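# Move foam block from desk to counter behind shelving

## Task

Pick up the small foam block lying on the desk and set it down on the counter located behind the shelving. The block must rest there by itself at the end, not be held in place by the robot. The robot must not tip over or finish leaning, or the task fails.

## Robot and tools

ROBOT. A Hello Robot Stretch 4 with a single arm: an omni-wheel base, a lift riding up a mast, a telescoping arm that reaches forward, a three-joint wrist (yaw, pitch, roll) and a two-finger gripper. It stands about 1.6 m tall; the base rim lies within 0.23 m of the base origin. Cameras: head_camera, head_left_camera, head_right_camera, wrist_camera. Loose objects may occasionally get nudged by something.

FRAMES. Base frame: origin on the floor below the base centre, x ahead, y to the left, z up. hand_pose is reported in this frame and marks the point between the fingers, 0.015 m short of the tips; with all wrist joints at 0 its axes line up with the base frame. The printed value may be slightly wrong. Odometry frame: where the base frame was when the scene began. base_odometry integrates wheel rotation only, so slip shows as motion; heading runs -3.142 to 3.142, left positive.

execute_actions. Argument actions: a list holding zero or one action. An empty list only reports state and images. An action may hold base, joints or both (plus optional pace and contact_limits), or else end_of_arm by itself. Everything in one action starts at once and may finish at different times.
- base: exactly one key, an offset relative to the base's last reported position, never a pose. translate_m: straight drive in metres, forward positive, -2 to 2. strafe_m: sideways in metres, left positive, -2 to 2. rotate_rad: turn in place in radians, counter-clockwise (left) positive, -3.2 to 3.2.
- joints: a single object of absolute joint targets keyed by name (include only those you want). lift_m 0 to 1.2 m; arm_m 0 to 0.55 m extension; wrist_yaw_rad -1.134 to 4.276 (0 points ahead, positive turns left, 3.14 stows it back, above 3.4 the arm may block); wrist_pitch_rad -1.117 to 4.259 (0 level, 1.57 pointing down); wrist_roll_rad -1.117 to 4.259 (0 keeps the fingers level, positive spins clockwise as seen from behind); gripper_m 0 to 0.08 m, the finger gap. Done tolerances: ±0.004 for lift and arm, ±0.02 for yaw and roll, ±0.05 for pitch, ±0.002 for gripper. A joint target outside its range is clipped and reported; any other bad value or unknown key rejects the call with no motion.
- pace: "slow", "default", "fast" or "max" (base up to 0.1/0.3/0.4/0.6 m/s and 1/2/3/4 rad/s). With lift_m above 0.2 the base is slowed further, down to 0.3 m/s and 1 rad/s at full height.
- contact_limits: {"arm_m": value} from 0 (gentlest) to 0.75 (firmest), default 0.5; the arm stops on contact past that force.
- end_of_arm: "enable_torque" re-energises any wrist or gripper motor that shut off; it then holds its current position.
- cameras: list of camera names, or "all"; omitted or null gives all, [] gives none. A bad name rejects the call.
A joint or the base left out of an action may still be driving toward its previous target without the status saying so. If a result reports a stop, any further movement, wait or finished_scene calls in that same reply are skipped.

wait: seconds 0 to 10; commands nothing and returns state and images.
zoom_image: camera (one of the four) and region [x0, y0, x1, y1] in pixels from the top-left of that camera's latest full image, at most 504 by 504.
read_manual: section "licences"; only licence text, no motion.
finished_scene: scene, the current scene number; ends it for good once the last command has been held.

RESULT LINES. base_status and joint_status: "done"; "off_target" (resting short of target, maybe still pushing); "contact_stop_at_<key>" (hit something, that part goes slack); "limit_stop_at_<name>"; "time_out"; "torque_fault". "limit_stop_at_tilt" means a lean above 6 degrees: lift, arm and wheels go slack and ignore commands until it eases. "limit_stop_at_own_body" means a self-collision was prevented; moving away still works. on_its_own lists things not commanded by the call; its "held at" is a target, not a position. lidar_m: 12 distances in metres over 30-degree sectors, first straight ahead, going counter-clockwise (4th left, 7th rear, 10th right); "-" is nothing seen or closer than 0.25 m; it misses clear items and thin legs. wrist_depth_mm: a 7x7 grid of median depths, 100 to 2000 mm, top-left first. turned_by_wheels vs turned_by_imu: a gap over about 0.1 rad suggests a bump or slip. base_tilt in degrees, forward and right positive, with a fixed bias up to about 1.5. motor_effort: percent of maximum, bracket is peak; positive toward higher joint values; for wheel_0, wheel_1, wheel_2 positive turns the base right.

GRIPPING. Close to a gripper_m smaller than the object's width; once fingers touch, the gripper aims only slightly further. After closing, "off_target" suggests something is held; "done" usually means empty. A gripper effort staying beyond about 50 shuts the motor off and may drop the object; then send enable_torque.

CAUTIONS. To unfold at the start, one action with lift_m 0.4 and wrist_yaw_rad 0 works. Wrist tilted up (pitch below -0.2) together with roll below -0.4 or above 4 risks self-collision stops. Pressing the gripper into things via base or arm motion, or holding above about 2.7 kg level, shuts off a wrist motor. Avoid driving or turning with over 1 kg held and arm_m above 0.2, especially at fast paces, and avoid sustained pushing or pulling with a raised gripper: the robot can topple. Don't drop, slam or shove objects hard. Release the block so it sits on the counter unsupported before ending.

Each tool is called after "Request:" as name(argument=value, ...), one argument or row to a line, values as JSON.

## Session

Request:
execute_actions(
  actions=[],
)

Scene clock: 0.00 s.
base_odometry: x=+0.000 y=+0.000 heading=+0.000 (m, m, rad; odometry frame)
turned_by_wheels: +0.000 (rad since the last result)
turned_by_imu: +0.000 (rad since the last result)
base_tilt: forward=-0.3 right=+0.1 (deg)
lidar_m: 0.77 0.85 1.28 2.64 1.28 1.03 1.24 1.34 1.06 1.05 1.01 0.79
base_status: not commanded
joint_positions: lift_m=+0.288 arm_m=+0.000 wrist_yaw_rad=+3.065 wrist_pitch_rad=+0.022 wrist_roll_rad=-0.004 gripper_m=+0.040
joint_status: not commanded
motor_effort: lift_m=+20 arm_m=+0 wrist_yaw_rad=+0 wrist_pitch_rad=-11 wrist_roll_rad=+3 gripper_m=+1 wheel_0=+0 wheel_1=+0 wheel_2=+0 (%)
hand_pose: x=-0.0342 y=+0.1034 z=+0.4617 quat_wxyz=(+0.038, -0.011, -0.001, +0.999) (m; base frame)
wrist_depth_mm: 107 136 1983 1921 1863 1983 1921 / 112 137 1921 1921 1921 1983 1983 / 129 149 1921 1983 1430 1430 1464 / 1661 1921 1983 1921 1983 1983 1983 / 1756 1983 1983 1983 - 1983 1983 / 1397 128 1281 1366 1661 1808 1863 / - - - 1160 - 1281 1255
pictures: head_camera, head_left_camera, head_right_camera, wrist_camera
Images, in order (width x height): head_camera 420x560, head_left_camera 420x672, head_right_camera 420x672, wrist_camera 616x392.

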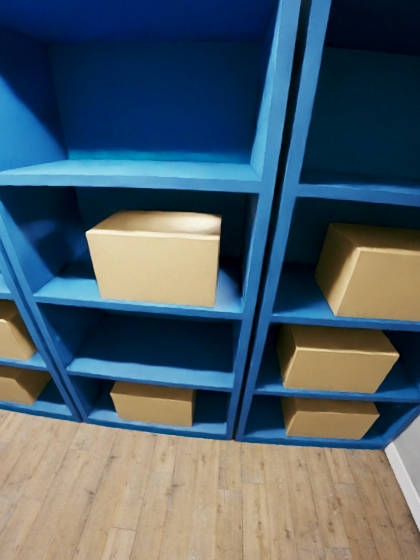

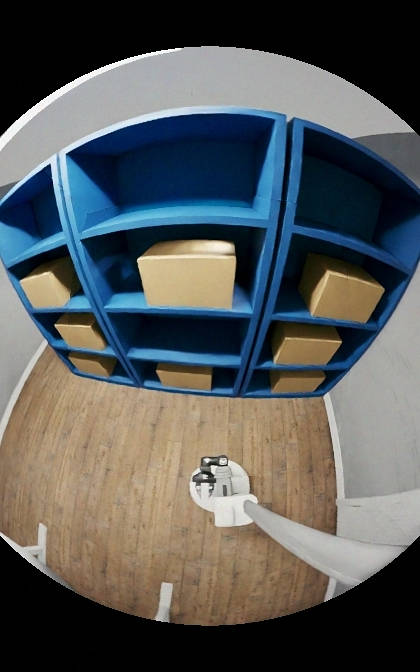

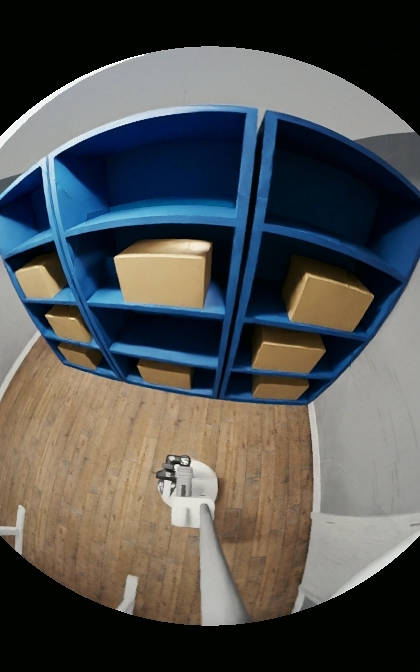

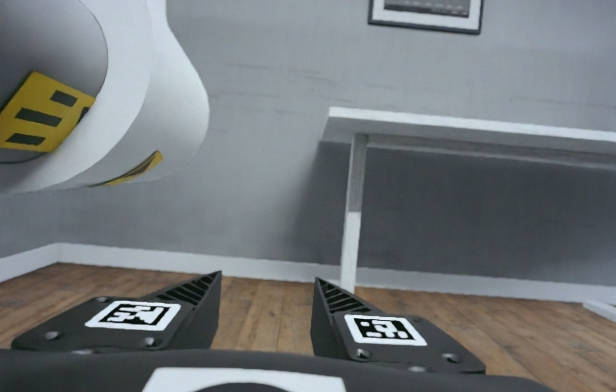

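Request:
execute_actions(
  actions=[
    {"base": {"rotate_rad": 3.14}, "joints": {"lift_m": 0.8, "wrist_yaw_rad": 0, "gripper_m": 0.08}},
  ],
  cameras=["head_camera", "wrist_camera"],
)

Scene clock: 3.63 s.
base_odometry: x=+0.000 y=+0.000 heading=+3.139 (m, m, rad; odometry frame)
turned_by_wheels: +3.139 (rad since the last result)
turned_by_imu: +3.188 (rad since the last result)
base_tilt: forward=-0.3 right=+0.2 (deg)
lidar_m: 1.24 1.33 1.06 1.04 1.00 0.81 0.78 0.85 1.27 2.65 1.25 1.02
base_status: done
joint_positions: lift_m=+0.800 arm_m=+0.000 wrist_yaw_rad=+0.000 wrist_pitch_rad=+0.022 wrist_roll_rad=-0.004 gripper_m=+0.080
joint_status: all done
motor_effort: lift_m=+24(26) arm_m=+0(1) wrist_yaw_rad=-2(9) wrist_pitch_rad=-9(9) wrist_roll_rad=+3(3) gripper_m=+1(3) wheel_0=-4(9) wheel_1=-4(10) wheel_2=-2(10) (%)
hand_pose: x=+0.3839 y=-0.0873 z=+0.9731 quat_wxyz=(+1.000, -0.002, +0.011, +0.000) (m; base frame)
wrist_depth_mm: 1464 1618 1576 1576 1537 1499 1499 / 1499 1618 1618 1576 1537 1499 1537 / 1499 1618 1661 1618 1576 1537 1499 / 1537 1661 1618 1618 1576 1576 1499 / 1576 1661 1708 1661 1576 1576 1537 / 1366 131 1661 1618 151 1025 1078 / - - - 1661 128 - 820
pictures: head_camera, wrist_camera
Images, in order (width x height): head_camera 420x560, wrist_camera 616x392.

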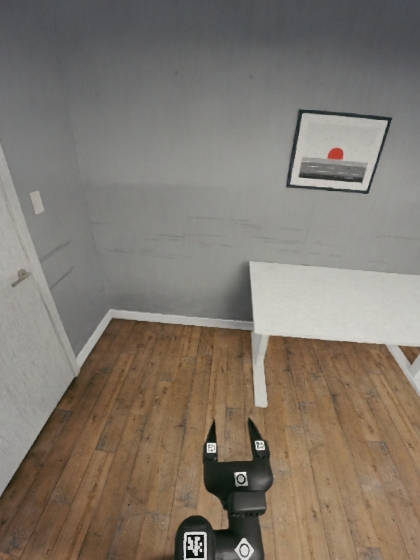

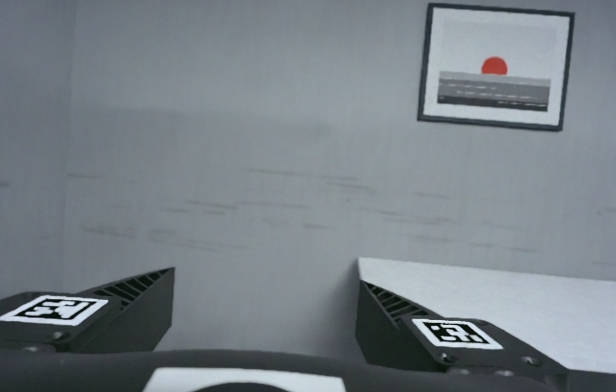

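Request:
execute_actions(
  actions=[
    {"base": {"rotate_rad": -0.6}},
  ],
  cameras=["head_camera", "head_right_camera", "wrist_camera"],
)

Scene clock: 5.30 s.
base_odometry: x=+0.000 y=+0.000 heading=+2.540 (m, m, rad; odometry frame)
turned_by_wheels: -0.599 (rad since the last result)
turned_by_imu: -0.609 (rad since the last result)
base_tilt: forward=-0.3 right=+0.2 (deg)
lidar_m: 1.03 1.03 1.41 1.05 1.05 1.09 0.81 0.78 0.82 1.19 2.65 1.37
base_status: done
joint_positions: lift_m=+0.800 arm_m=+0.000 wrist_yaw_rad=+0.000 wrist_pitch_rad=+0.022 wrist_roll_rad=-0.004 gripper_m=+0.080
joint_status: not commanded
motor_effort: lift_m=+24(25) arm_m=-1(1) wrist_yaw_rad=-1(3) wrist_pitch_rad=-9(12) wrist_roll_rad=+4(2) gripper_m=+2(1) wheel_0=+4(9) wheel_1=+5(8) wheel_2=+2(8) (%)
hand_pose: x=+0.3839 y=-0.0874 z=+0.9732 quat_wxyz=(+1.000, -0.002, +0.011, +0.000) (m; base frame)
wrist_depth_mm: 1366 1464 1661 1863 - - - / 1366 1499 1661 1863 - - - / 1366 1499 1708 1983 - - - / 1397 1537 1808 1983 - - - / 1397 1336 1464 1576 1756 - - / 917 131 1025 1983 151 - - / - - - - 128 - -
pictures: head_camera, head_right_camera, wrist_camera
Images, in order (width x height): head_camera 420x560, head_right_camera 420x672, wrist_camera 616x392.

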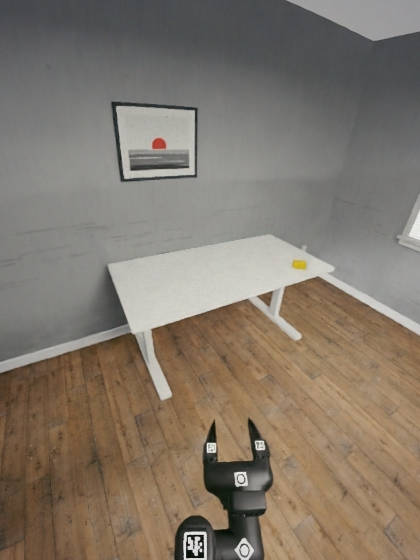

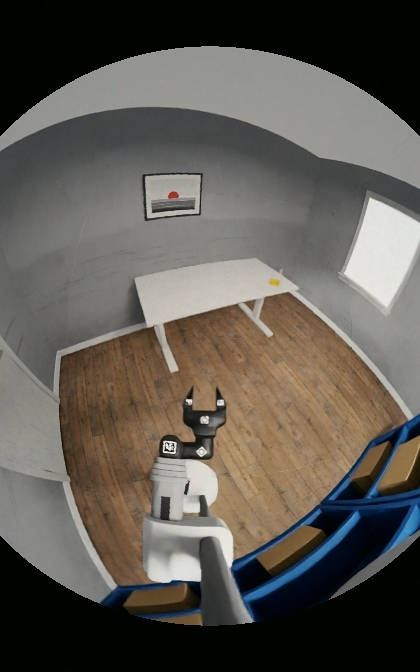

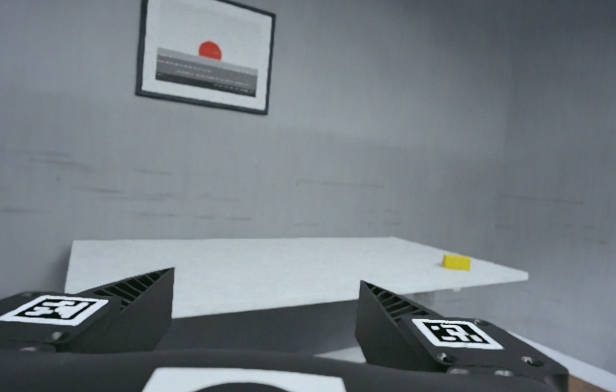

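Request:
execute_actions(
  actions=[
    {"base": {"rotate_rad": 0.6}},
  ],
  cameras=[],
)

Request:
execute_actions(
  actions=[
    {"base": {"strafe_m": -1.1}, "pace": "fast"},
  ],
  cameras=["head_camera", "head_right_camera", "wrist_camera"],
)

Scene clock: 8.70 s.
base_odometry: x=+0.000 y=+0.000 heading=+3.139 (m, m, rad; odometry frame)
turned_by_wheels: +0.599 (rad since the last result)
turned_by_imu: +0.608 (rad since the last result)
base_tilt: forward=-0.3 right=+0.1 (deg)
lidar_m: 1.22 1.35 1.07 1.05 1.03 0.79 0.78 0.85 1.27 2.65 1.26 1.02
base_status: done
joint_positions: lift_m=+0.800 arm_m=+0.000 wrist_yaw_rad=+0.000 wrist_pitch_rad=+0.022 wrist_roll_rad=-0.004 gripper_m=+0.080
joint_status: not commanded
motor_effort: lift_m=+24(24) arm_m=-1(1) wrist_yaw_rad=+0(1) wrist_pitch_rad=-8(10) wrist_roll_rad=+2(1) gripper_m=+3(2) wheel_0=-4(9) wheel_1=-4(11) wheel_2=-2(9) (%)
hand_pose: x=+0.3839 y=-0.0874 z=+0.9732 quat_wxyz=(+1.000, -0.002, +0.011, +0.000) (m; base frame)
wrist_depth_mm: 1464 1618 1618 1576 1537 1537 1499 / 1499 1661 1618 1576 1576 1499 1499 / 1537 1661 1618 1576 1576 1576 1537 / 1537 1661 1618 1618 1576 1537 1537 / 1576 1661 1661 1618 1576 1576 1537 / 1397 131 1661 1618 151 1025 1078 / - - - 1618 128 - 831
pictures: none
No camera images: the call's "cameras" was empty. Leave "cameras" out to get every camera's image.

Scene clock: 12.73 s.
base_odometry: x=+0.003 y=+1.100 heading=+3.139 (m, m, rad; odometry frame)
turned_by_wheels: +0.000 (rad since the last result)
turned_by_imu: -0.003 (rad since the last result)
base_tilt: forward=-0.4 right=+0.2 (deg)
lidar_m: 0.84 0.95 2.16 2.13 1.18 0.92 0.92 0.99 1.61 1.54 1.70 0.86
base_status: done
joint_positions: lift_m=+0.800 arm_m=+0.000 wrist_yaw_rad=+0.000 wrist_pitch_rad=+0.022 wrist_roll_rad=-0.004 gripper_m=+0.080
joint_status: not commanded
motor_effort: lift_m=+23(24) arm_m=-1(1) wrist_yaw_rad=-1(1) wrist_pitch_rad=-8(10) wrist_roll_rad=+3(2) gripper_m=+1(2) wheel_0=+2(13) wheel_1=-2(16) wheel_2=+0(1) (%)
hand_pose: x=+0.3839 y=-0.0874 z=+0.9732 quat_wxyz=(+1.000, -0.002, +0.011, +0.000) (m; base frame)
wrist_depth_mm: 1499 1464 1464 1430 1397 1397 1366 / 1537 1499 1464 1464 1430 1430 1397 / 1499 1537 1464 1464 1430 1430 1397 / 1537 1537 1464 1464 1464 1430 1397 / 1229 1336 1430 1464 1430 1430 1430 / 820 131 866 931 151 1042 1430 / - - - 715 128 - 759
pictures: head_camera, head_right_camera, wrist_camera
Images, in order (width x height): head_camera 420x560, head_right_camera 420x672, wrist_camera 616x392.

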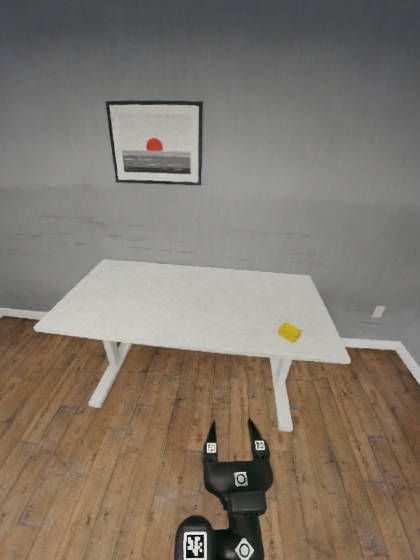

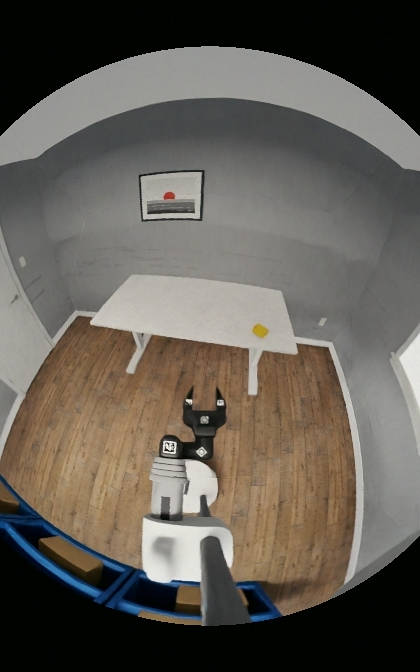

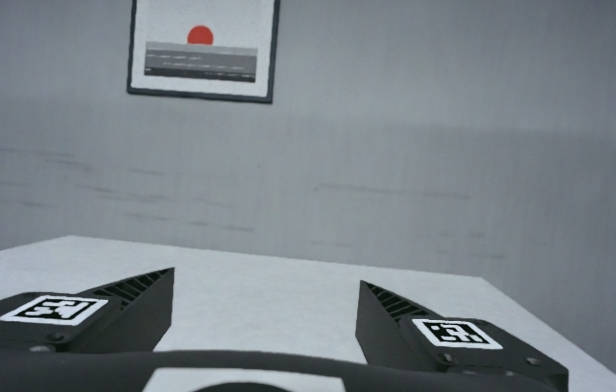

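Request:
execute_actions(
  actions=[
    {"base": {"strafe_m": -0.25}, "joints": {"lift_m": 1.0, "wrist_pitch_rad": 1.57, "wrist_roll_rad": 1.57}},
  ],
  cameras=["head_camera"],
)

Scene clock: 15.70 s.
base_odometry: x=+0.003 y=+1.350 heading=+3.139 (m, m, rad; odometry frame)
turned_by_wheels: +0.000 (rad since the last result)
turned_by_imu: -0.001 (rad since the last result)
base_tilt: forward=-0.3 right=+0.2 (deg)
lidar_m: 0.81 0.91 1.38 2.37 1.23 0.97 0.93 1.03 1.35 1.29 1.39 0.84
base_status: done
joint_positions: lift_m=+1.000 arm_m=+0.000 wrist_yaw_rad=+0.000 wrist_pitch_rad=+1.570 wrist_roll_rad=+1.569 gripper_m=+0.080
joint_status: all done
motor_effort: lift_m=+24(27) arm_m=-1(1) wrist_yaw_rad=+0(0) wrist_pitch_rad=-1(9) wrist_roll_rad=+6(7) gripper_m=+2(1) wheel_0=+2(11) wheel_1=-2(13) wheel_2=+0(0) (%)
hand_pose: x=+0.1714 y=-0.0874 z=+0.9651 quat_wxyz=(+0.501, +0.500, +0.500, -0.499) (m; base frame)
wrist_depth_mm: 1078 1078 1098 1118 1118 1118 1138 / 1078 1078 1118 1118 1138 1138 1160 / 1098 1098 1118 1118 1138 1138 1160 / 1098 1118 1118 917 931 1160 1182 / 1118 1118 1138 931 931 1160 334 / 1098 131 1138 1138 151 1182 1205 / - - - 1160 128 - 1229
pictures: head_camera
Images, in order (width x height): head_camera 420x560.

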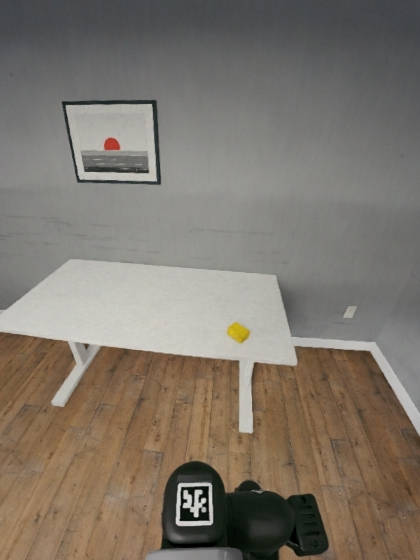

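Request:
execute_actions(
  actions=[
    {"base": {"translate_m": 0.35}, "joints": {"arm_m": 0.4}},
  ],
  cameras=["head_camera", "wrist_camera"],
)

Scene clock: 18.90 s.
base_odometry: x=-0.347 y=+1.350 heading=+3.140 (m, m, rad; odometry frame)
turned_by_wheels: +0.001 (rad since the last result)
turned_by_imu: -0.001 (rad since the last result)
base_tilt: forward=-0.3 right=+0.2 (deg)
lidar_m: 0.47 0.52 0.81 2.33 1.70 1.32 1.29 1.79 1.36 1.33 1.49 0.48
base_status: done
joint_positions: lift_m=+1.000 arm_m=+0.399 wrist_yaw_rad=+0.000 wrist_pitch_rad=+1.570 wrist_roll_rad=+1.570 gripper_m=+0.080
joint_status: all done
motor_effort: lift_m=+24(24) arm_m=+6(7) wrist_yaw_rad=-1(1) wrist_pitch_rad=+0(0) wrist_roll_rad=+6(5) gripper_m=+2(1) wheel_0=+5(9) wheel_1=+4(9) wheel_2=+0(11) (%)
hand_pose: x=+0.5701 y=-0.0874 z=+0.9651 quat_wxyz=(+0.501, +0.500, +0.500, -0.499) (m; base frame)
wrist_depth_mm: 373 377 382 387 392 1118 1160 / 377 379 384 389 397 1138 1160 / 379 384 387 392 399 1138 1182 / 382 389 392 397 1118 946 1060 / 387 389 397 399 1118 946 960 / 384 131 399 404 151 960 1205 / - - - 404 128 - 1229
pictures: head_camera, wrist_camera
Images, in order (width x height): head_camera 420x560, wrist_camera 616x392.

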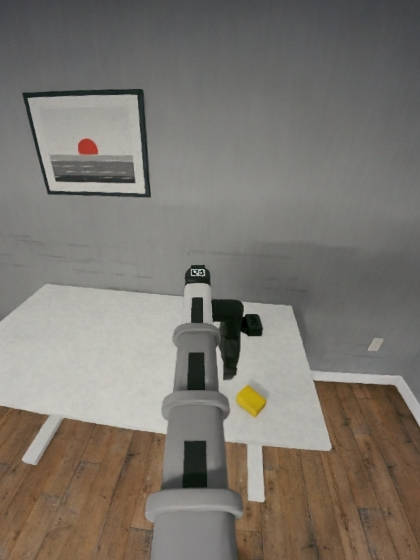

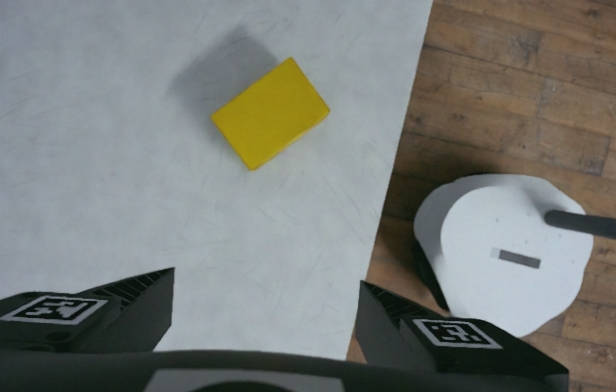

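Request:
execute_actions(
  actions=[
    {"base": {"strafe_m": -0.13}, "joints": {"wrist_roll_rad": 2.49}},
  ],
  cameras=["wrist_camera"],
)

Scene clock: 21.90 s.
base_odometry: x=-0.347 y=+1.480 heading=+3.140 (m, m, rad; odometry frame)
turned_by_wheels: +0.000 (rad since the last result)
turned_by_imu: -0.001 (rad since the last result)
base_tilt: forward=-0.3 right=+0.2 (deg)
lidar_m: 0.45 0.51 0.78 2.47 1.71 1.32 1.32 1.61 1.23 1.19 1.36 0.46
base_status: done
joint_positions: lift_m=+1.000 arm_m=+0.399 wrist_yaw_rad=+0.000 wrist_pitch_rad=+1.570 wrist_roll_rad=+2.489 gripper_m=+0.080
joint_status: all done
motor_effort: lift_m=+24(24) arm_m=+6(6) wrist_yaw_rad=-1(1) wrist_pitch_rad=+0(1) wrist_roll_rad=+4(9) gripper_m=+3(1) wheel_0=+2(12) wheel_1=-3(11) wheel_2=+0(1) (%)
hand_pose: x=+0.5701 y=-0.0874 z=+0.9651 quat_wxyz=(+0.227, +0.670, +0.226, -0.669) (m; base frame)
wrist_depth_mm: 1042 1078 379 1098 917 917 1160 / 1060 379 384 392 960 917 1182 / 379 384 387 394 1138 1138 1160 / 379 387 392 397 404 1160 1182 / 384 389 394 353 404 1182 1205 / 384 131 399 404 151 415 1205 / - - - 407 128 - 1229
pictures: wrist_camera
Images, in order (width x height): wrist_camera 616x392.

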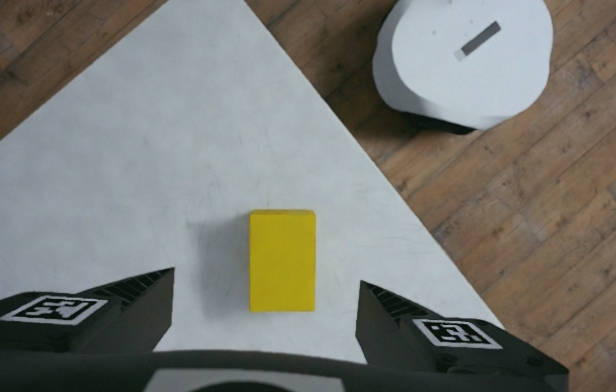

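Request:
execute_actions(
  actions=[
    {"joints": {"arm_m": 0.38}},
  ],
  cameras=[],
)

Request:
execute_actions(
  actions=[
    {"joints": {"lift_m": 0.795}},
  ],
  cameras=["wrist_camera"],
)

Scene clock: 25.87 s.
base_odometry: x=-0.347 y=+1.480 heading=+3.140 (m, m, rad; odometry frame)
turned_by_wheels: +0.000 (rad since the last result)
turned_by_imu: -0.001 (rad since the last result)
base_tilt: forward=-0.3 right=+0.1 (deg)
lidar_m: 0.44 0.51 0.78 2.46 1.71 1.34 1.30 1.61 1.20 1.21 1.35 0.45
base_status: not commanded
joint_positions: lift_m=+1.000 arm_m=+0.381 wrist_yaw_rad=+0.000 wrist_pitch_rad=+1.570 wrist_roll_rad=+2.489 gripper_m=+0.080
joint_status: all done
motor_effort: lift_m=+24(24) arm_m=-6(7) wrist_yaw_rad=-1(1) wrist_pitch_rad=-2(1) wrist_roll_rad=+5(4) gripper_m=+1(2) wheel_0=+2(2) wheel_1=-3(3) wheel_2=+0(0) (%)
hand_pose: x=+0.5522 y=-0.0874 z=+0.9651 quat_wxyz=(+0.227, +0.670, +0.226, -0.670) (m; base frame)
wrist_depth_mm: 1060 1078 379 1118 904 917 1160 / 1060 379 384 1118 931 931 1182 / 377 382 387 394 1138 1160 1160 / 379 387 392 397 1138 1160 1205 / 384 389 394 399 404 1160 1205 / 384 131 397 404 151 1205 1205 / - - - 410 128 - 1229
pictures: none
No camera images: the call's "cameras" was empty. Leave "cameras" out to get every camera's image.

Scene clock: 27.80 s.
base_odometry: x=-0.347 y=+1.480 heading=+3.140 (m, m, rad; odometry frame)
turned_by_wheels: +0.000 (rad since the last result)
turned_by_imu: +0.000 (rad since the last result)
base_tilt: forward=-0.4 right=+0.3 (deg)
lidar_m: 0.45 0.50 0.77 2.47 1.71 1.33 1.31 1.61 1.24 1.22 1.36 0.46
base_status: not commanded
joint_positions: lift_m=+0.795 arm_m=+0.381 wrist_yaw_rad=+0.000 wrist_pitch_rad=+1.570 wrist_roll_rad=+2.489 gripper_m=+0.080
joint_status: all done
motor_effort: lift_m=+14(24) arm_m=-6(6) wrist_yaw_rad=-1(1) wrist_pitch_rad=+0(0) wrist_roll_rad=+3(4) gripper_m=+2(2) wheel_0=+2(2) wheel_1=-3(3) wheel_2=+0(0) (%)
hand_pose: x=+0.5522 y=-0.0874 z=+0.7610 quat_wxyz=(+0.227, +0.670, +0.226, -0.670) (m; base frame)
wrist_depth_mm: 178 180 182 185 842 699 707 / 179 181 183 186 866 715 723 / 181 183 186 188 191 946 960 / 182 185 187 190 192 960 960 / 185 186 189 192 195 198 976 / 184 131 149 163 151 199 976 / - - - 149 128 - 991
pictures: wrist_camera
Images, in order (width x height): wrist_camera 616x392.

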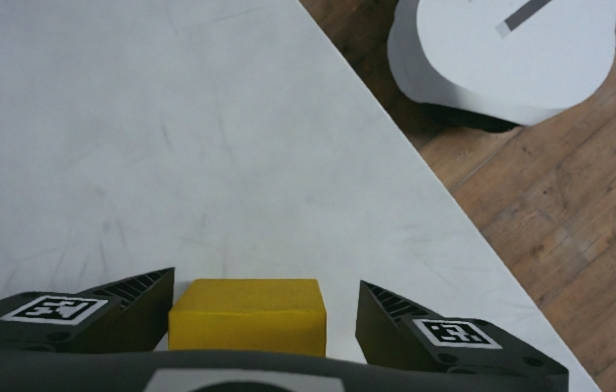

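Request:
execute_actions(
  actions=[
    {"joints": {"gripper_m": 0.03}},
  ],
  cameras=["wrist_camera"],
)

Scene clock: 29.30 s.
base_odometry: x=-0.347 y=+1.480 heading=+3.140 (m, m, rad; odometry frame)
turned_by_wheels: +0.000 (rad since the last result)
turned_by_imu: +0.000 (rad since the last result)
base_tilt: forward=-0.3 right=+0.2 (deg)
lidar_m: 0.44 0.51 0.77 2.47 1.70 1.34 1.30 1.60 1.22 1.20 1.34 0.46
base_status: not commanded
joint_positions: lift_m=+0.795 arm_m=+0.381 wrist_yaw_rad=+0.000 wrist_pitch_rad=+1.570 wrist_roll_rad=+2.489 gripper_m=+0.057
joint_status: gripper_m off_target (ended at +0.057, target +0.030)
on_its_own: gripper_m is held at +0.052, not at your +0.030, by its contact guard: the fingers met something
motor_effort: lift_m=+14(14) arm_m=-6(6) wrist_yaw_rad=-1(1) wrist_pitch_rad=+0(0) wrist_roll_rad=+4(5) gripper_m=-37(40) wheel_0=+2(2) wheel_1=-3(4) wheel_2=+0(0) (%)
hand_pose: x=+0.5522 y=-0.0874 z=+0.7610 quat_wxyz=(+0.227, +0.670, +0.226, -0.670) (m; base frame)
wrist_depth_mm: 177 180 182 185 831 707 707 / 179 181 184 186 866 715 723 / 181 183 186 188 191 931 946 / 182 185 187 190 193 946 976 / 185 187 189 191 195 198 976 / 185 122 147 154 140 199 991 / - - - 148 - - 205
pictures: wrist_camera
Images, in order (width x height): wrist_camera 616x392.

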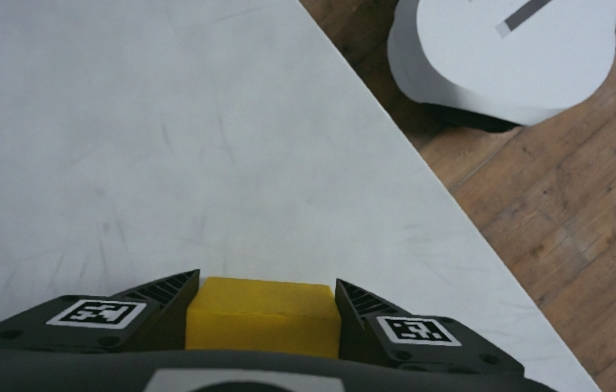

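Gripped. Lift clear, then back off and retract.

Request:
execute_actions(
  actions=[
    {"joints": {"lift_m": 0.9}},
  ],
  cameras=[],
)

Request:
execute_actions(
  actions=[
    {"base": {"translate_m": -0.3}, "joints": {"arm_m": 0.0, "wrist_roll_rad": 1.57}},
  ],
  cameras=["wrist_camera"],
)

Scene clock: 31.23 s.
base_odometry: x=-0.347 y=+1.480 heading=+3.140 (m, m, rad; odometry frame)
turned_by_wheels: +0.000 (rad since the last result)
turned_by_imu: +0.000 (rad since the last result)
base_tilt: forward=-0.3 right=+0.2 (deg)
lidar_m: 0.45 0.50 0.75 2.46 1.71 1.33 1.30 1.61 1.22 1.19 1.36 0.45
base_status: not commanded
joint_positions: lift_m=+0.900 arm_m=+0.381 wrist_yaw_rad=+0.000 wrist_pitch_rad=+1.570 wrist_roll_rad=+2.489 gripper_m=+0.057
joint_status: all done
on_its_own: gripper_m is held at +0.052, not at your +0.030, by its contact guard: the fingers met something
motor_effort: lift_m=+25(24) arm_m=-6(6) wrist_yaw_rad=-1(1) wrist_pitch_rad=+0(2) wrist_roll_rad=+5(3) gripper_m=-37(36) wheel_0=+2(2) wheel_1=-3(3) wheel_2=+0(0) (%)
hand_pose: x=+0.5522 y=-0.0874 z=+0.8651 quat_wxyz=(+0.227, +0.670, +0.226, -0.670) (m; base frame)
wrist_depth_mm: 277 279 283 1008 831 809 820 / 278 282 286 291 891 820 831 / 281 285 289 293 1042 1042 1060 / 283 287 291 294 300 1060 1078 / 287 290 294 298 303 1078 1078 / 287 122 147 154 140 310 1098 / - - - 148 - - 1118
pictures: none
No camera images: the call's "cameras" was empty. Leave "cameras" out to get every camera's image.

Scene clock: 33.70 s.
base_odometry: x=-0.047 y=+1.480 heading=+3.139 (m, m, rad; odometry frame)
turned_by_wheels: -0.001 (rad since the last result)
turned_by_imu: +0.000 (rad since the last result)
base_tilt: forward=-0.4 right=+0.2 (deg)
lidar_m: 0.74 0.81 1.27 2.49 1.30 1.04 1.02 1.57 1.22 1.17 1.27 0.75
base_status: done
joint_positions: lift_m=+0.900 arm_m=+0.001 wrist_yaw_rad=+0.000 wrist_pitch_rad=+1.570 wrist_roll_rad=+1.570 gripper_m=+0.057
joint_status: all done
on_its_own: gripper_m is held at +0.052, not at your +0.030, by its contact guard: the fingers met something
motor_effort: lift_m=+24(25) arm_m=-6(6) wrist_yaw_rad=+1(2) wrist_pitch_rad=-3(3) wrist_roll_rad=+1(5) gripper_m=-35(36) wheel_0=-4(9) wheel_1=-5(9) wheel_2=+2(12) (%)
hand_pose: x=+0.1723 y=-0.0874 z=+0.8651 quat_wxyz=(+0.500, +0.500, +0.500, -0.500) (m; base frame)
wrist_depth_mm: 976 991 991 1008 1025 1025 1042 / 991 1008 991 1025 1025 1042 1060 / 991 1008 1008 1025 1025 1060 1060 / 991 1008 1025 809 820 1060 1060 / 1008 1008 1025 820 831 854 336 / 1008 122 147 154 140 1078 1098 / - - - 148 - - 1098
pictures: wrist_camera
Images, in order (width x height): wrist_camera 616x392.

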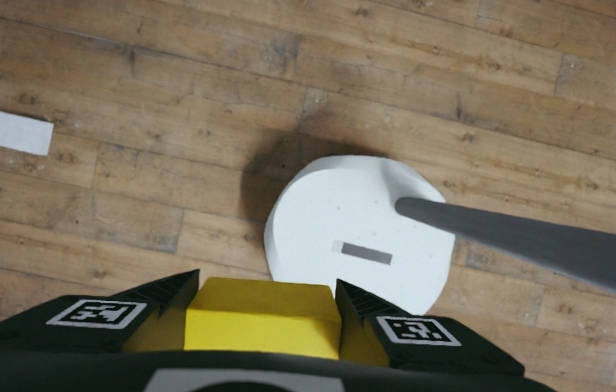

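Now turn around to find the way past the shelving.

Request:
execute_actions(
  actions=[
    {"base": {"rotate_rad": -3.14}},
  ],
  cameras=["head_camera", "head_left_camera", "head_right_camera"],
)

Scene clock: 36.97 s.
base_odometry: x=-0.047 y=+1.480 heading=+0.000 (m, m, rad; odometry frame)
turned_by_wheels: -3.139 (rad since the last result)
turned_by_imu: -3.189 (rad since the last result)
base_tilt: forward=-0.3 right=+0.2 (deg)
lidar_m: 1.00 1.57 1.25 1.16 1.28 0.76 0.74 0.83 1.27 2.50 1.29 1.02
base_status: done
joint_positions: lift_m=+0.900 arm_m=+0.001 wrist_yaw_rad=+0.000 wrist_pitch_rad=+1.570 wrist_roll_rad=+1.570 gripper_m=+0.057
joint_status: not commanded
on_its_own: gripper_m is held at +0.052, not at your +0.030, by its contact guard: the fingers met something
motor_effort: lift_m=+24(24) arm_m=-6(6) wrist_yaw_rad=+0(0) wrist_pitch_rad=+0(2) wrist_roll_rad=+1(2) gripper_m=-36(36) wheel_0=+5(10) wheel_1=+5(12) wheel_2=+4(10) (%)
hand_pose: x=+0.1724 y=-0.0874 z=+0.8651 quat_wxyz=(+0.500, +0.500, +0.500, -0.500) (m; base frame)
wrist_depth_mm: 976 976 991 1008 1025 1042 1042 / 976 991 1008 1025 1025 1042 1060 / 991 1008 1025 1025 1025 1042 1060 / 991 1008 1025 820 820 1042 1078 / 1008 1008 1042 820 820 854 334 / 1008 122 147 154 141 1098 1098 / - - - 148 - - 1098
pictures: head_camera, head_left_camera, head_right_camera
Images, in order (width x height): head_camera 420x560, head_left_camera 420x672, head_right_camera 420x672.

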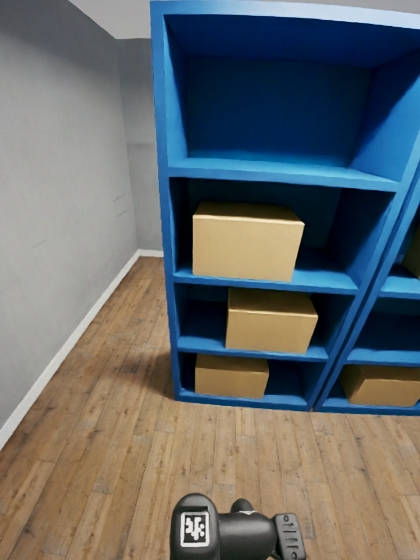

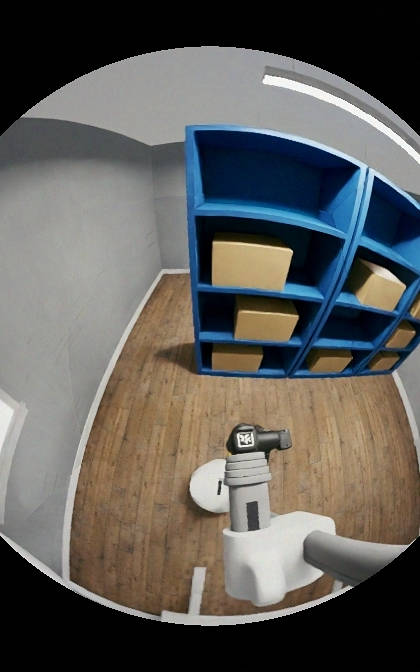

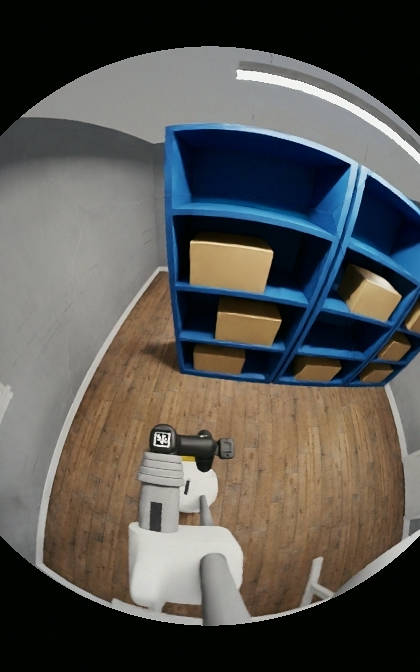

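Request:
execute_actions(
  actions=[
    {"base": {"strafe_m": 0.65}, "pace": "fast"},
  ],
  cameras=["head_camera"],
)

Scene clock: 40.53 s.
base_odometry: x=-0.047 y=+2.130 heading=+0.000 (m, m, rad; odometry frame)
turned_by_wheels: +0.000 (rad since the last result)
turned_by_imu: +0.000 (rad since the last result)
base_tilt: forward=-0.3 right=+0.2 (deg)
lidar_m: 1.59 0.75 0.53 0.52 0.58 0.88 1.15 0.77 1.13 3.00 1.39 1.15
base_status: done
joint_positions: lift_m=+0.900 arm_m=+0.001 wrist_yaw_rad=+0.000 wrist_pitch_rad=+1.570 wrist_roll_rad=+1.570 gripper_m=+0.057
joint_status: not commanded
on_its_own: gripper_m is held at +0.052, not at your +0.030, by its contact guard: the fingers met something
motor_effort: lift_m=+24(24) arm_m=-6(6) wrist_yaw_rad=+0(1) wrist_pitch_rad=-1(0) wrist_roll_rad=+2(1) gripper_m=-37(35) wheel_0=-1(13) wheel_1=+1(16) wheel_2=+0(3) (%)
hand_pose: x=+0.1724 y=-0.0874 z=+0.8651 quat_wxyz=(+0.500, +0.500, +0.500, -0.500) (m; base frame)
wrist_depth_mm: 976 991 991 1025 1008 1025 1042 / 991 976 1008 1008 1025 1042 1060 / 976 1008 1008 1025 1025 1042 1078 / 991 1008 1042 820 831 1060 1060 / 1008 1008 1025 820 831 854 336 / 1008 122 147 155 140 1078 1098 / - - - 149 - - 1098
pictures: head_camera
Images, in order (width x height): head_camera 420x560.

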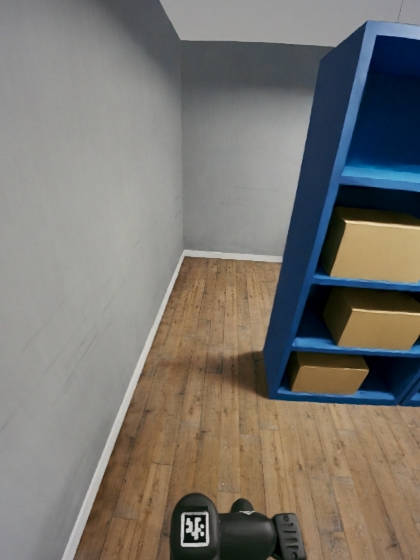

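Request:
execute_actions(
  actions=[
    {"base": {"translate_m": 1.2}, "pace": "fast"},
  ],
  cameras=["head_camera", "head_right_camera"],
)

Scene clock: 45.43 s.
base_odometry: x=+1.153 y=+2.131 heading=+0.001 (m, m, rad; odometry frame)
turned_by_wheels: +0.001 (rad since the last result)
turned_by_imu: -0.003 (rad since the last result)
base_tilt: forward=-0.3 right=+0.2 (deg)
lidar_m: 1.23 0.58 0.44 0.41 0.46 0.71 1.98 2.04 0.51 0.49 0.54 1.86
base_status: done
joint_positions: lift_m=+0.900 arm_m=+0.001 wrist_yaw_rad=+0.000 wrist_pitch_rad=+1.570 wrist_roll_rad=+1.570 gripper_m=+0.057
joint_status: not commanded
on_its_own: gripper_m is held at +0.052, not at your +0.030, by its contact guard: the fingers met something
motor_effort: lift_m=+24(24) arm_m=-6(6) wrist_yaw_rad=+0(0) wrist_pitch_rad=-1(3) wrist_roll_rad=+3(2) gripper_m=-35(37) wheel_0=+4(10) wheel_1=+4(9) wheel_2=+0(13) (%)
hand_pose: x=+0.1723 y=-0.0874 z=+0.8651 quat_wxyz=(+0.500, +0.500, +0.500, -0.500) (m; base frame)
wrist_depth_mm: 960 991 976 1008 931 1042 1042 / 976 991 991 1008 1025 1042 1042 / 991 1008 1008 1025 1042 1042 1078 / 1008 1008 1025 820 820 1060 1060 / 991 1025 1025 820 831 842 336 / 1008 122 147 154 140 1078 1098 / - - - 148 - - 1098
pictures: head_camera, head_right_camera
Images, in order (width x height): head_camera 420x560, head_right_camera 420x672.

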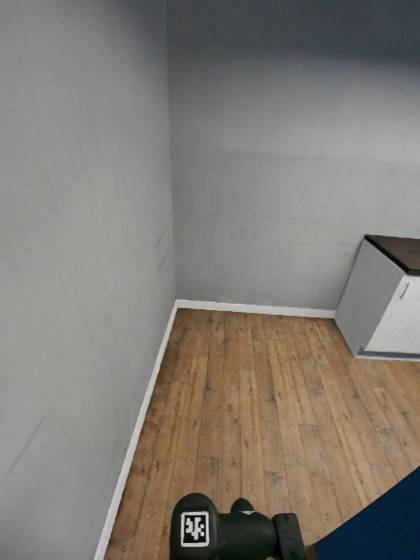

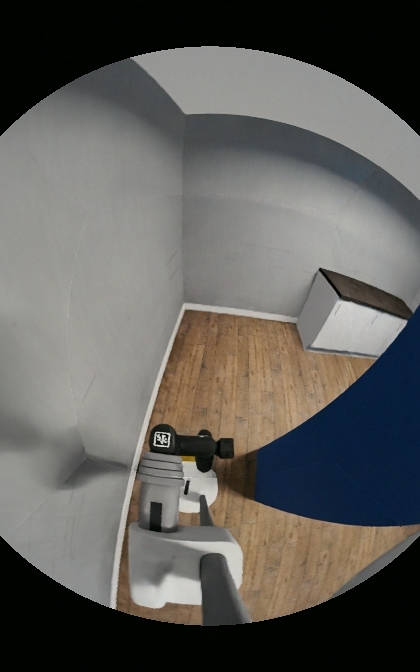

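Same drift toward the left wall as in scene 1. I'll correct the heading and keep going.

Request:
execute_actions(
  actions=[
    {"base": {"rotate_rad": -0.1}},
  ],
  cameras=[],
)

Request:
execute_actions(
  actions=[
    {"base": {"translate_m": 0.8}, "pace": "fast"},
  ],
  cameras=[],
)

Scene clock: 46.63 s.
base_odometry: x=+1.153 y=+2.131 heading=-0.098 (m, m, rad; odometry frame)
turned_by_wheels: -0.099 (rad since the last result)
turned_by_imu: -0.101 (rad since the last result)
base_tilt: forward=-0.4 right=+0.2 (deg)
lidar_m: 1.65 0.62 0.45 0.42 0.45 0.64 1.79 1.97 2.90 0.49 0.53 1.87
base_status: done
joint_positions: lift_m=+0.900 arm_m=+0.001 wrist_yaw_rad=+0.000 wrist_pitch_rad=+1.570 wrist_roll_rad=+1.570 gripper_m=+0.057
joint_status: not commanded
on_its_own: gripper_m is held at +0.052, not at your +0.030, by its contact guard: the fingers met something
motor_effort: lift_m=+24(24) arm_m=-6(6) wrist_yaw_rad=+1(0) wrist_pitch_rad=-2(0) wrist_roll_rad=+0(2) gripper_m=-37(37) wheel_0=+5(8) wheel_1=+5(9) wheel_2=+3(7) (%)
hand_pose: x=+0.1723 y=-0.0874 z=+0.8651 quat_wxyz=(+0.500, +0.500, +0.500, -0.500) (m; base frame)
wrist_depth_mm: 976 991 991 991 960 1042 1042 / 976 991 1008 1025 1042 1060 1060 / 991 991 1008 1025 1042 1042 1060 / 991 1008 1025 820 820 1060 1060 / 991 1025 1025 820 831 854 336 / 1008 122 147 154 140 1060 1098 / - - - 148 - - 1118
pictures: none
No camera images: the call's "cameras" was empty. Leave "cameras" out to get every camera's image.

Scene clock: 50.17 s.
base_odometry: x=+1.949 y=+2.053 heading=-0.097 (m, m, rad; odometry frame)
turned_by_wheels: +0.001 (rad since the last result)
turned_by_imu: -0.002 (rad since the last result)
base_tilt: forward=-0.3 right=+0.2 (deg)
lidar_m: 1.22 0.60 0.44 0.42 0.44 0.64 1.78 0.74 0.67 1.78 1.33 1.28
base_status: done
joint_positions: lift_m=+0.900 arm_m=+0.001 wrist_yaw_rad=+0.000 wrist_pitch_rad=+1.570 wrist_roll_rad=+1.570 gripper_m=+0.057
joint_status: not commanded
on_its_own: gripper_m is held at +0.052, not at your +0.030, by its contact guard: the fingers met something
motor_effort: lift_m=+24(24) arm_m=-6(6) wrist_yaw_rad=+0(0) wrist_pitch_rad=+0(2) wrist_roll_rad=+3(2) gripper_m=-36(36) wheel_0=+5(10) wheel_1=+4(11) wheel_2=-1(11) (%)
hand_pose: x=+0.1723 y=-0.0874 z=+0.8651 quat_wxyz=(+0.500, +0.500, +0.500, -0.500) (m; base frame)
wrist_depth_mm: 976 976 991 1008 1025 1025 960 / 976 991 1008 1025 1025 1042 1060 / 991 1008 1025 1025 1025 1042 1060 / 1008 1025 1008 820 820 1060 1078 / 1008 1008 1025 820 831 854 336 / 1008 122 147 155 141 1078 1078 / - - - 148 - - 1098
pictures: none
No camera images: the call's "cameras" was empty. Leave "cameras" out to get every camera's image.

Request:
execute_actions(
  actions=[
    {"base": {"strafe_m": -1.0}, "pace": "fast"},
  ],
  cameras=["head_camera", "head_right_camera"],
)

Scene clock: 54.27 s.
base_odometry: x=+1.852 y=+1.058 heading=-0.097 (m, m, rad; odometry frame)
turned_by_wheels: +0.000 (rad since the last result)
turned_by_imu: +0.000 (rad since the last result)
base_tilt: forward=-0.3 right=+0.2 (deg)
lidar_m: 0.66 1.28 1.50 1.41 0.63 0.46 0.44 0.46 0.64 1.81 0.89 0.64
base_status: done
joint_positions: lift_m=+0.900 arm_m=+0.001 wrist_yaw_rad=+0.000 wrist_pitch_rad=+1.570 wrist_roll_rad=+1.570 gripper_m=+0.057
joint_status: not commanded
on_its_own: gripper_m is held at +0.052, not at your +0.030, by its contact guard: the fingers met something
motor_effort: lift_m=+24(24) arm_m=-6(6) wrist_yaw_rad=+0(0) wrist_pitch_rad=-2(1) wrist_roll_rad=+1(0) gripper_m=-36(36) wheel_0=+0(15) wheel_1=+1(14) wheel_2=+0(1) (%)
hand_pose: x=+0.1724 y=-0.0874 z=+0.8652 quat_wxyz=(+0.500, +0.500, +0.500, -0.500) (m; base frame)
wrist_depth_mm: 741 991 991 1008 1025 1042 931 / 750 991 1008 1025 1025 1042 946 / 991 1008 1008 1025 1042 1042 904 / 991 1008 1008 809 820 1060 891 / 1008 1025 1025 820 831 854 336 / 1008 122 147 154 140 1078 866 / - - - 148 - - 820
pictures: head_camera, head_right_camera
Images, in order (width x height): head_camera 420x560, head_right_camera 420x672.

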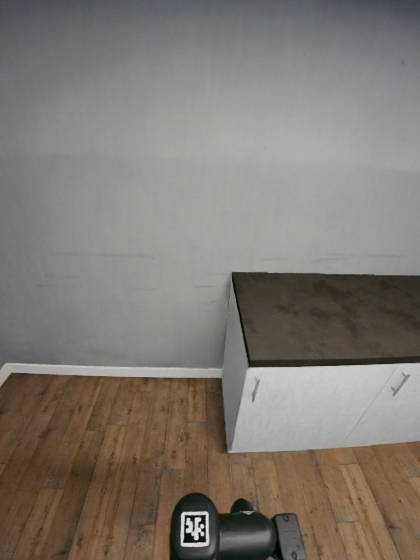

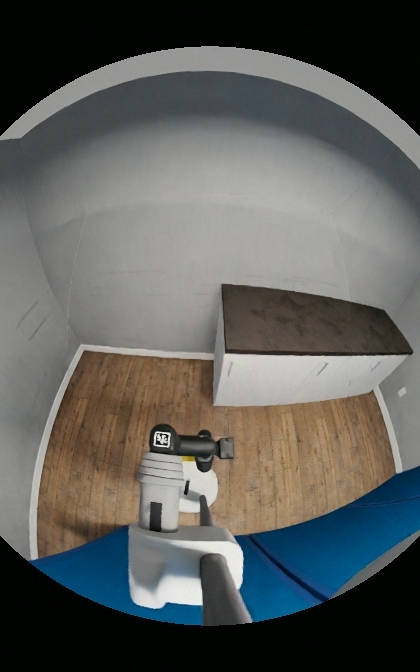

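Request:
execute_actions(
  actions=[
    {"base": {"strafe_m": -0.7}, "joints": {"lift_m": 1.15}, "pace": "fast"},
  ],
  cameras=[],
)

Request:
execute_actions(
  actions=[
    {"base": {"translate_m": 0.25}},
  ],
  cameras=["head_camera"],
)

Scene clock: 57.87 s.
base_odometry: x=+1.784 y=+0.361 heading=-0.097 (m, m, rad; odometry frame)
turned_by_wheels: +0.000 (rad since the last result)
turned_by_imu: +0.000 (rad since the last result)
base_tilt: forward=-0.4 right=+0.2 (deg)
lidar_m: 0.61 0.64 1.78 2.13 0.65 0.48 0.45 0.48 0.66 1.59 0.88 0.64
base_status: done
joint_positions: lift_m=+1.150 arm_m=+0.001 wrist_yaw_rad=+0.000 wrist_pitch_rad=+1.570 wrist_roll_rad=+1.570 gripper_m=+0.057
joint_status: all done
on_its_own: gripper_m is held at +0.052, not at your +0.030, by its contact guard: the fingers met something
motor_effort: lift_m=+24(25) arm_m=-6(6) wrist_yaw_rad=+0(0) wrist_pitch_rad=-2(2) wrist_roll_rad=+3(2) gripper_m=-37(36) wheel_0=+3(14) wheel_1=-2(13) wheel_2=+0(1) (%)
hand_pose: x=+0.1724 y=-0.0874 z=+1.1152 quat_wxyz=(+0.500, +0.500, +0.500, -0.500) (m; base frame)
wrist_depth_mm: 723 1229 1255 1255 1281 1281 946 / 741 1255 1255 1281 1281 1281 946 / 759 1255 1281 1281 1281 1308 904 / 778 1281 1281 1078 1078 1182 891 / 798 1281 1308 1078 1098 1098 336 / 732 122 147 154 141 1138 866 / - - - 148 - - 831
pictures: none
No camera images: the call's "cameras" was empty. Leave "cameras" out to get every camera's image.

Scene clock: 60.13 s.
base_odometry: x=+2.032 y=+0.337 heading=-0.097 (m, m, rad; odometry frame)
turned_by_wheels: +0.001 (rad since the last result)
turned_by_imu: -0.001 (rad since the last result)
base_tilt: forward=-0.3 right=+0.2 (deg)
lidar_m: 0.37 0.39 0.53 2.13 0.99 0.74 0.69 0.73 1.03 1.60 0.54 0.39
base_status: done
joint_positions: lift_m=+1.150 arm_m=+0.001 wrist_yaw_rad=+0.000 wrist_pitch_rad=+1.570 wrist_roll_rad=+1.570 gripper_m=+0.057
joint_status: not commanded
on_its_own: gripper_m is held at +0.052, not at your +0.030, by its contact guard: the fingers met something
motor_effort: lift_m=+24(24) arm_m=-6(6) wrist_yaw_rad=+0(0) wrist_pitch_rad=-1(0) wrist_roll_rad=+2(2) gripper_m=-36(37) wheel_0=+3(8) wheel_1=+5(8) wheel_2=-2(10) (%)
hand_pose: x=+0.1724 y=-0.0874 z=+1.1152 quat_wxyz=(+0.500, +0.500, +0.500, -0.500) (m; base frame)
wrist_depth_mm: 338 521 1078 1255 1281 1308 1308 / 342 539 1255 1281 1281 1281 1308 / 342 564 1281 1281 1308 1308 1281 / 345 585 1281 1078 1078 1308 1229 / 349 609 1308 1078 1078 1336 334 / 351 122 147 155 140 1336 1229 / - - - 148 - - 1160
pictures: head_camera
Images, in order (width x height): head_camera 420x560.

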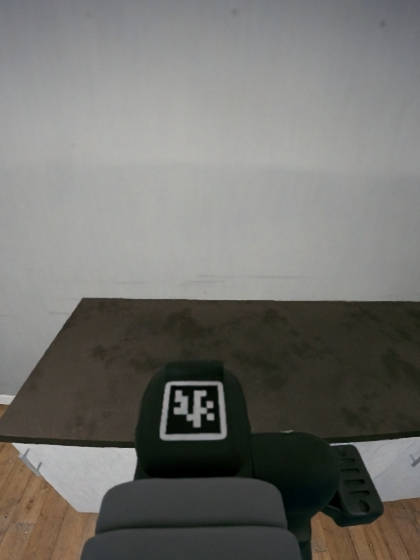

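Request:
execute_actions(
  actions=[
    {"joints": {"arm_m": 0.5}},
  ],
  cameras=["wrist_camera"],
)

Scene clock: 63.67 s.
base_odometry: x=+2.032 y=+0.337 heading=-0.097 (m, m, rad; odometry frame)
turned_by_wheels: +0.000 (rad since the last result)
turned_by_imu: -0.001 (rad since the last result)
base_tilt: forward=-0.3 right=+0.2 (deg)
lidar_m: 0.35 0.39 0.54 2.13 1.01 0.72 0.69 0.74 1.00 1.59 0.52 0.38
base_status: not commanded
joint_positions: lift_m=+1.150 arm_m=+0.499 wrist_yaw_rad=+0.000 wrist_pitch_rad=+1.570 wrist_roll_rad=+1.570 gripper_m=+0.057
joint_status: all done
on_its_own: gripper_m is held at +0.052, not at your +0.030, by its contact guard: the fingers met something
motor_effort: lift_m=+24(24) arm_m=+6(6) wrist_yaw_rad=-1(2) wrist_pitch_rad=+0(2) wrist_roll_rad=+3(2) gripper_m=-36(37) wheel_0=+3(3) wheel_1=+5(5) wheel_2=-2(2) (%)
hand_pose: x=+0.6700 y=-0.0874 z=+1.1152 quat_wxyz=(+0.501, +0.500, +0.500, -0.499) (m; base frame)
wrist_depth_mm: 334 340 343 347 353 355 359 / 338 343 347 349 355 359 364 / 340 345 349 353 355 362 366 / 343 347 351 357 362 364 368 / 345 351 353 357 364 368 370 / 347 122 147 154 140 370 375 / - - - 148 - - 1366
pictures: wrist_camera
Images, in order (width x height): wrist_camera 616x392.

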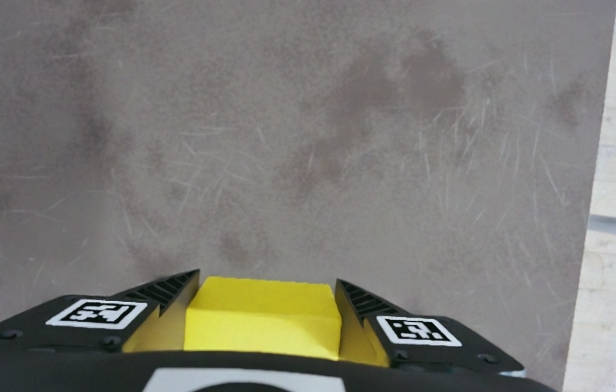

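Request:
execute_actions(
  actions=[
    {"joints": {"lift_m": 0.985}},
  ],
  cameras=[],
)

Scene clock: 65.83 s.
base_odometry: x=+2.032 y=+0.337 heading=-0.097 (m, m, rad; odometry frame)
turned_by_wheels: +0.000 (rad since the last result)
turned_by_imu: +0.000 (rad since the last result)
base_tilt: forward=-0.3 right=+0.2 (deg)
lidar_m: 0.36 0.38 0.54 2.11 1.00 0.73 0.69 0.74 1.01 1.60 0.53 0.38
base_status: not commanded
joint_positions: lift_m=+0.986 arm_m=+0.499 wrist_yaw_rad=+0.000 wrist_pitch_rad=+1.570 wrist_roll_rad=+1.570 gripper_m=+0.057
joint_status: all done
on_its_own: gripper_m is held at +0.052, not at your +0.030, by its contact guard: the fingers met something
motor_effort: lift_m=+13(24) arm_m=+6(6) wrist_yaw_rad=-2(1) wrist_pitch_rad=-2(2) wrist_roll_rad=+3(3) gripper_m=-35(36) wheel_0=+3(3) wheel_1=+5(5) wheel_2=-2(2) (%)
hand_pose: x=+0.6699 y=-0.0874 z=+0.9510 quat_wxyz=(+0.500, +0.500, +0.500, -0.500) (m; base frame)
wrist_depth_mm: 180 182 184 186 189 190 192 / 181 183 185 188 190 192 194 / 182 185 187 189 191 194 195 / 184 186 189 191 193 195 197 / 185 188 190 192 195 197 199 / 186 122 147 155 141 198 201 / - - - 148 - - 203
pictures: none
No camera images: the call's "cameras" was empty. Leave "cameras" out to get every camera's image.

The depth now matches the pick-up height, so the block is at the counter surface. I'll release and lift away.

Request:
execute_actions(
  actions=[
    {"joints": {"gripper_m": 0.08}},
  ],
  cameras=[],
)

Request:
execute_actions(
  actions=[
    {"joints": {"lift_m": 1.15}, "pace": "fast"},
  ],
  cameras=["wrist_camera"],
)

Scene clock: 67.23 s.
base_odometry: x=+2.032 y=+0.337 heading=-0.097 (m, m, rad; odometry frame)
turned_by_wheels: +0.000 (rad since the last result)
turned_by_imu: +0.000 (rad since the last result)
base_tilt: forward=-0.3 right=+0.1 (deg)
lidar_m: 0.36 0.39 0.52 2.13 0.98 0.73 0.70 0.73 1.01 1.60 0.53 0.38
base_status: not commanded
joint_positions: lift_m=+0.985 arm_m=+0.499 wrist_yaw_rad=+0.000 wrist_pitch_rad=+1.570 wrist_roll_rad=+1.570 gripper_m=+0.080
joint_status: all done
motor_effort: lift_m=+13(14) arm_m=+6(6) wrist_yaw_rad=-1(2) wrist_pitch_rad=-3(2) wrist_roll_rad=+3(3) gripper_m=+3(35) wheel_0=+3(3) wheel_1=+5(5) wheel_2=-2(2) (%)
hand_pose: x=+0.6699 y=-0.0874 z=+0.9510 quat_wxyz=(+0.500, +0.500, +0.500, -0.500) (m; base frame)
wrist_depth_mm: 179 181 183 186 187 190 191 / 180 183 185 187 190 191 193 / 182 185 186 189 191 193 195 / 183 186 188 190 193 195 197 / 185 187 189 191 194 197 199 / 185 131 151 159 151 198 200 / - - - 148 128 - 202
pictures: none
No camera images: the call's "cameras" was empty. Leave "cameras" out to get every camera's image.

Scene clock: 68.67 s.
base_odometry: x=+2.032 y=+0.337 heading=-0.097 (m, m, rad; odometry frame)
turned_by_wheels: +0.000 (rad since the last result)
turned_by_imu: +0.000 (rad since the last result)
base_tilt: forward=-0.2 right=+0.1 (deg)
lidar_m: 0.35 0.40 0.54 2.12 1.02 0.73 0.69 0.73 1.00 1.61 0.51 0.37
base_status: not commanded
joint_positions: lift_m=+1.150 arm_m=+0.499 wrist_yaw_rad=+0.000 wrist_pitch_rad=+1.570 wrist_roll_rad=+1.570 gripper_m=+0.080
joint_status: all done
motor_effort: lift_m=+24(28) arm_m=+6(6) wrist_yaw_rad=-1(1) wrist_pitch_rad=-1(1) wrist_roll_rad=+2(2) gripper_m=+2(1) wheel_0=+3(3) wheel_1=+5(5) wheel_2=-2(2) (%)
hand_pose: x=+0.6699 y=-0.0874 z=+1.1151 quat_wxyz=(+0.500, +0.500, +0.500, -0.500) (m; base frame)
wrist_depth_mm: 336 340 343 347 351 357 359 / 338 342 347 351 353 357 364 / 340 343 349 353 359 362 366 / 343 347 353 357 362 364 370 / 347 349 353 355 364 368 373 / 345 131 355 362 151 368 377 / - - - 364 128 - 1397
pictures: wrist_camera
Images, in order (width x height): wrist_camera 616x392.

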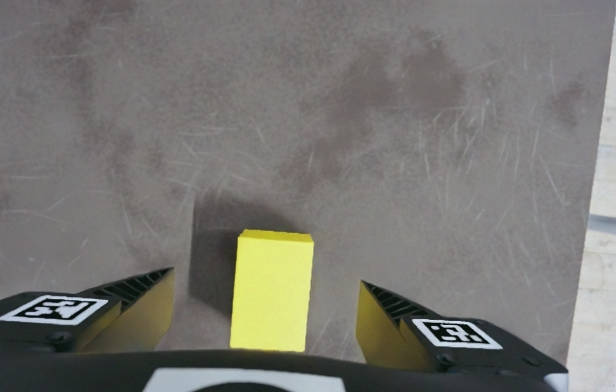

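Request:
finished_scene(
  scene=2,
)

The scene is finished: the task was done.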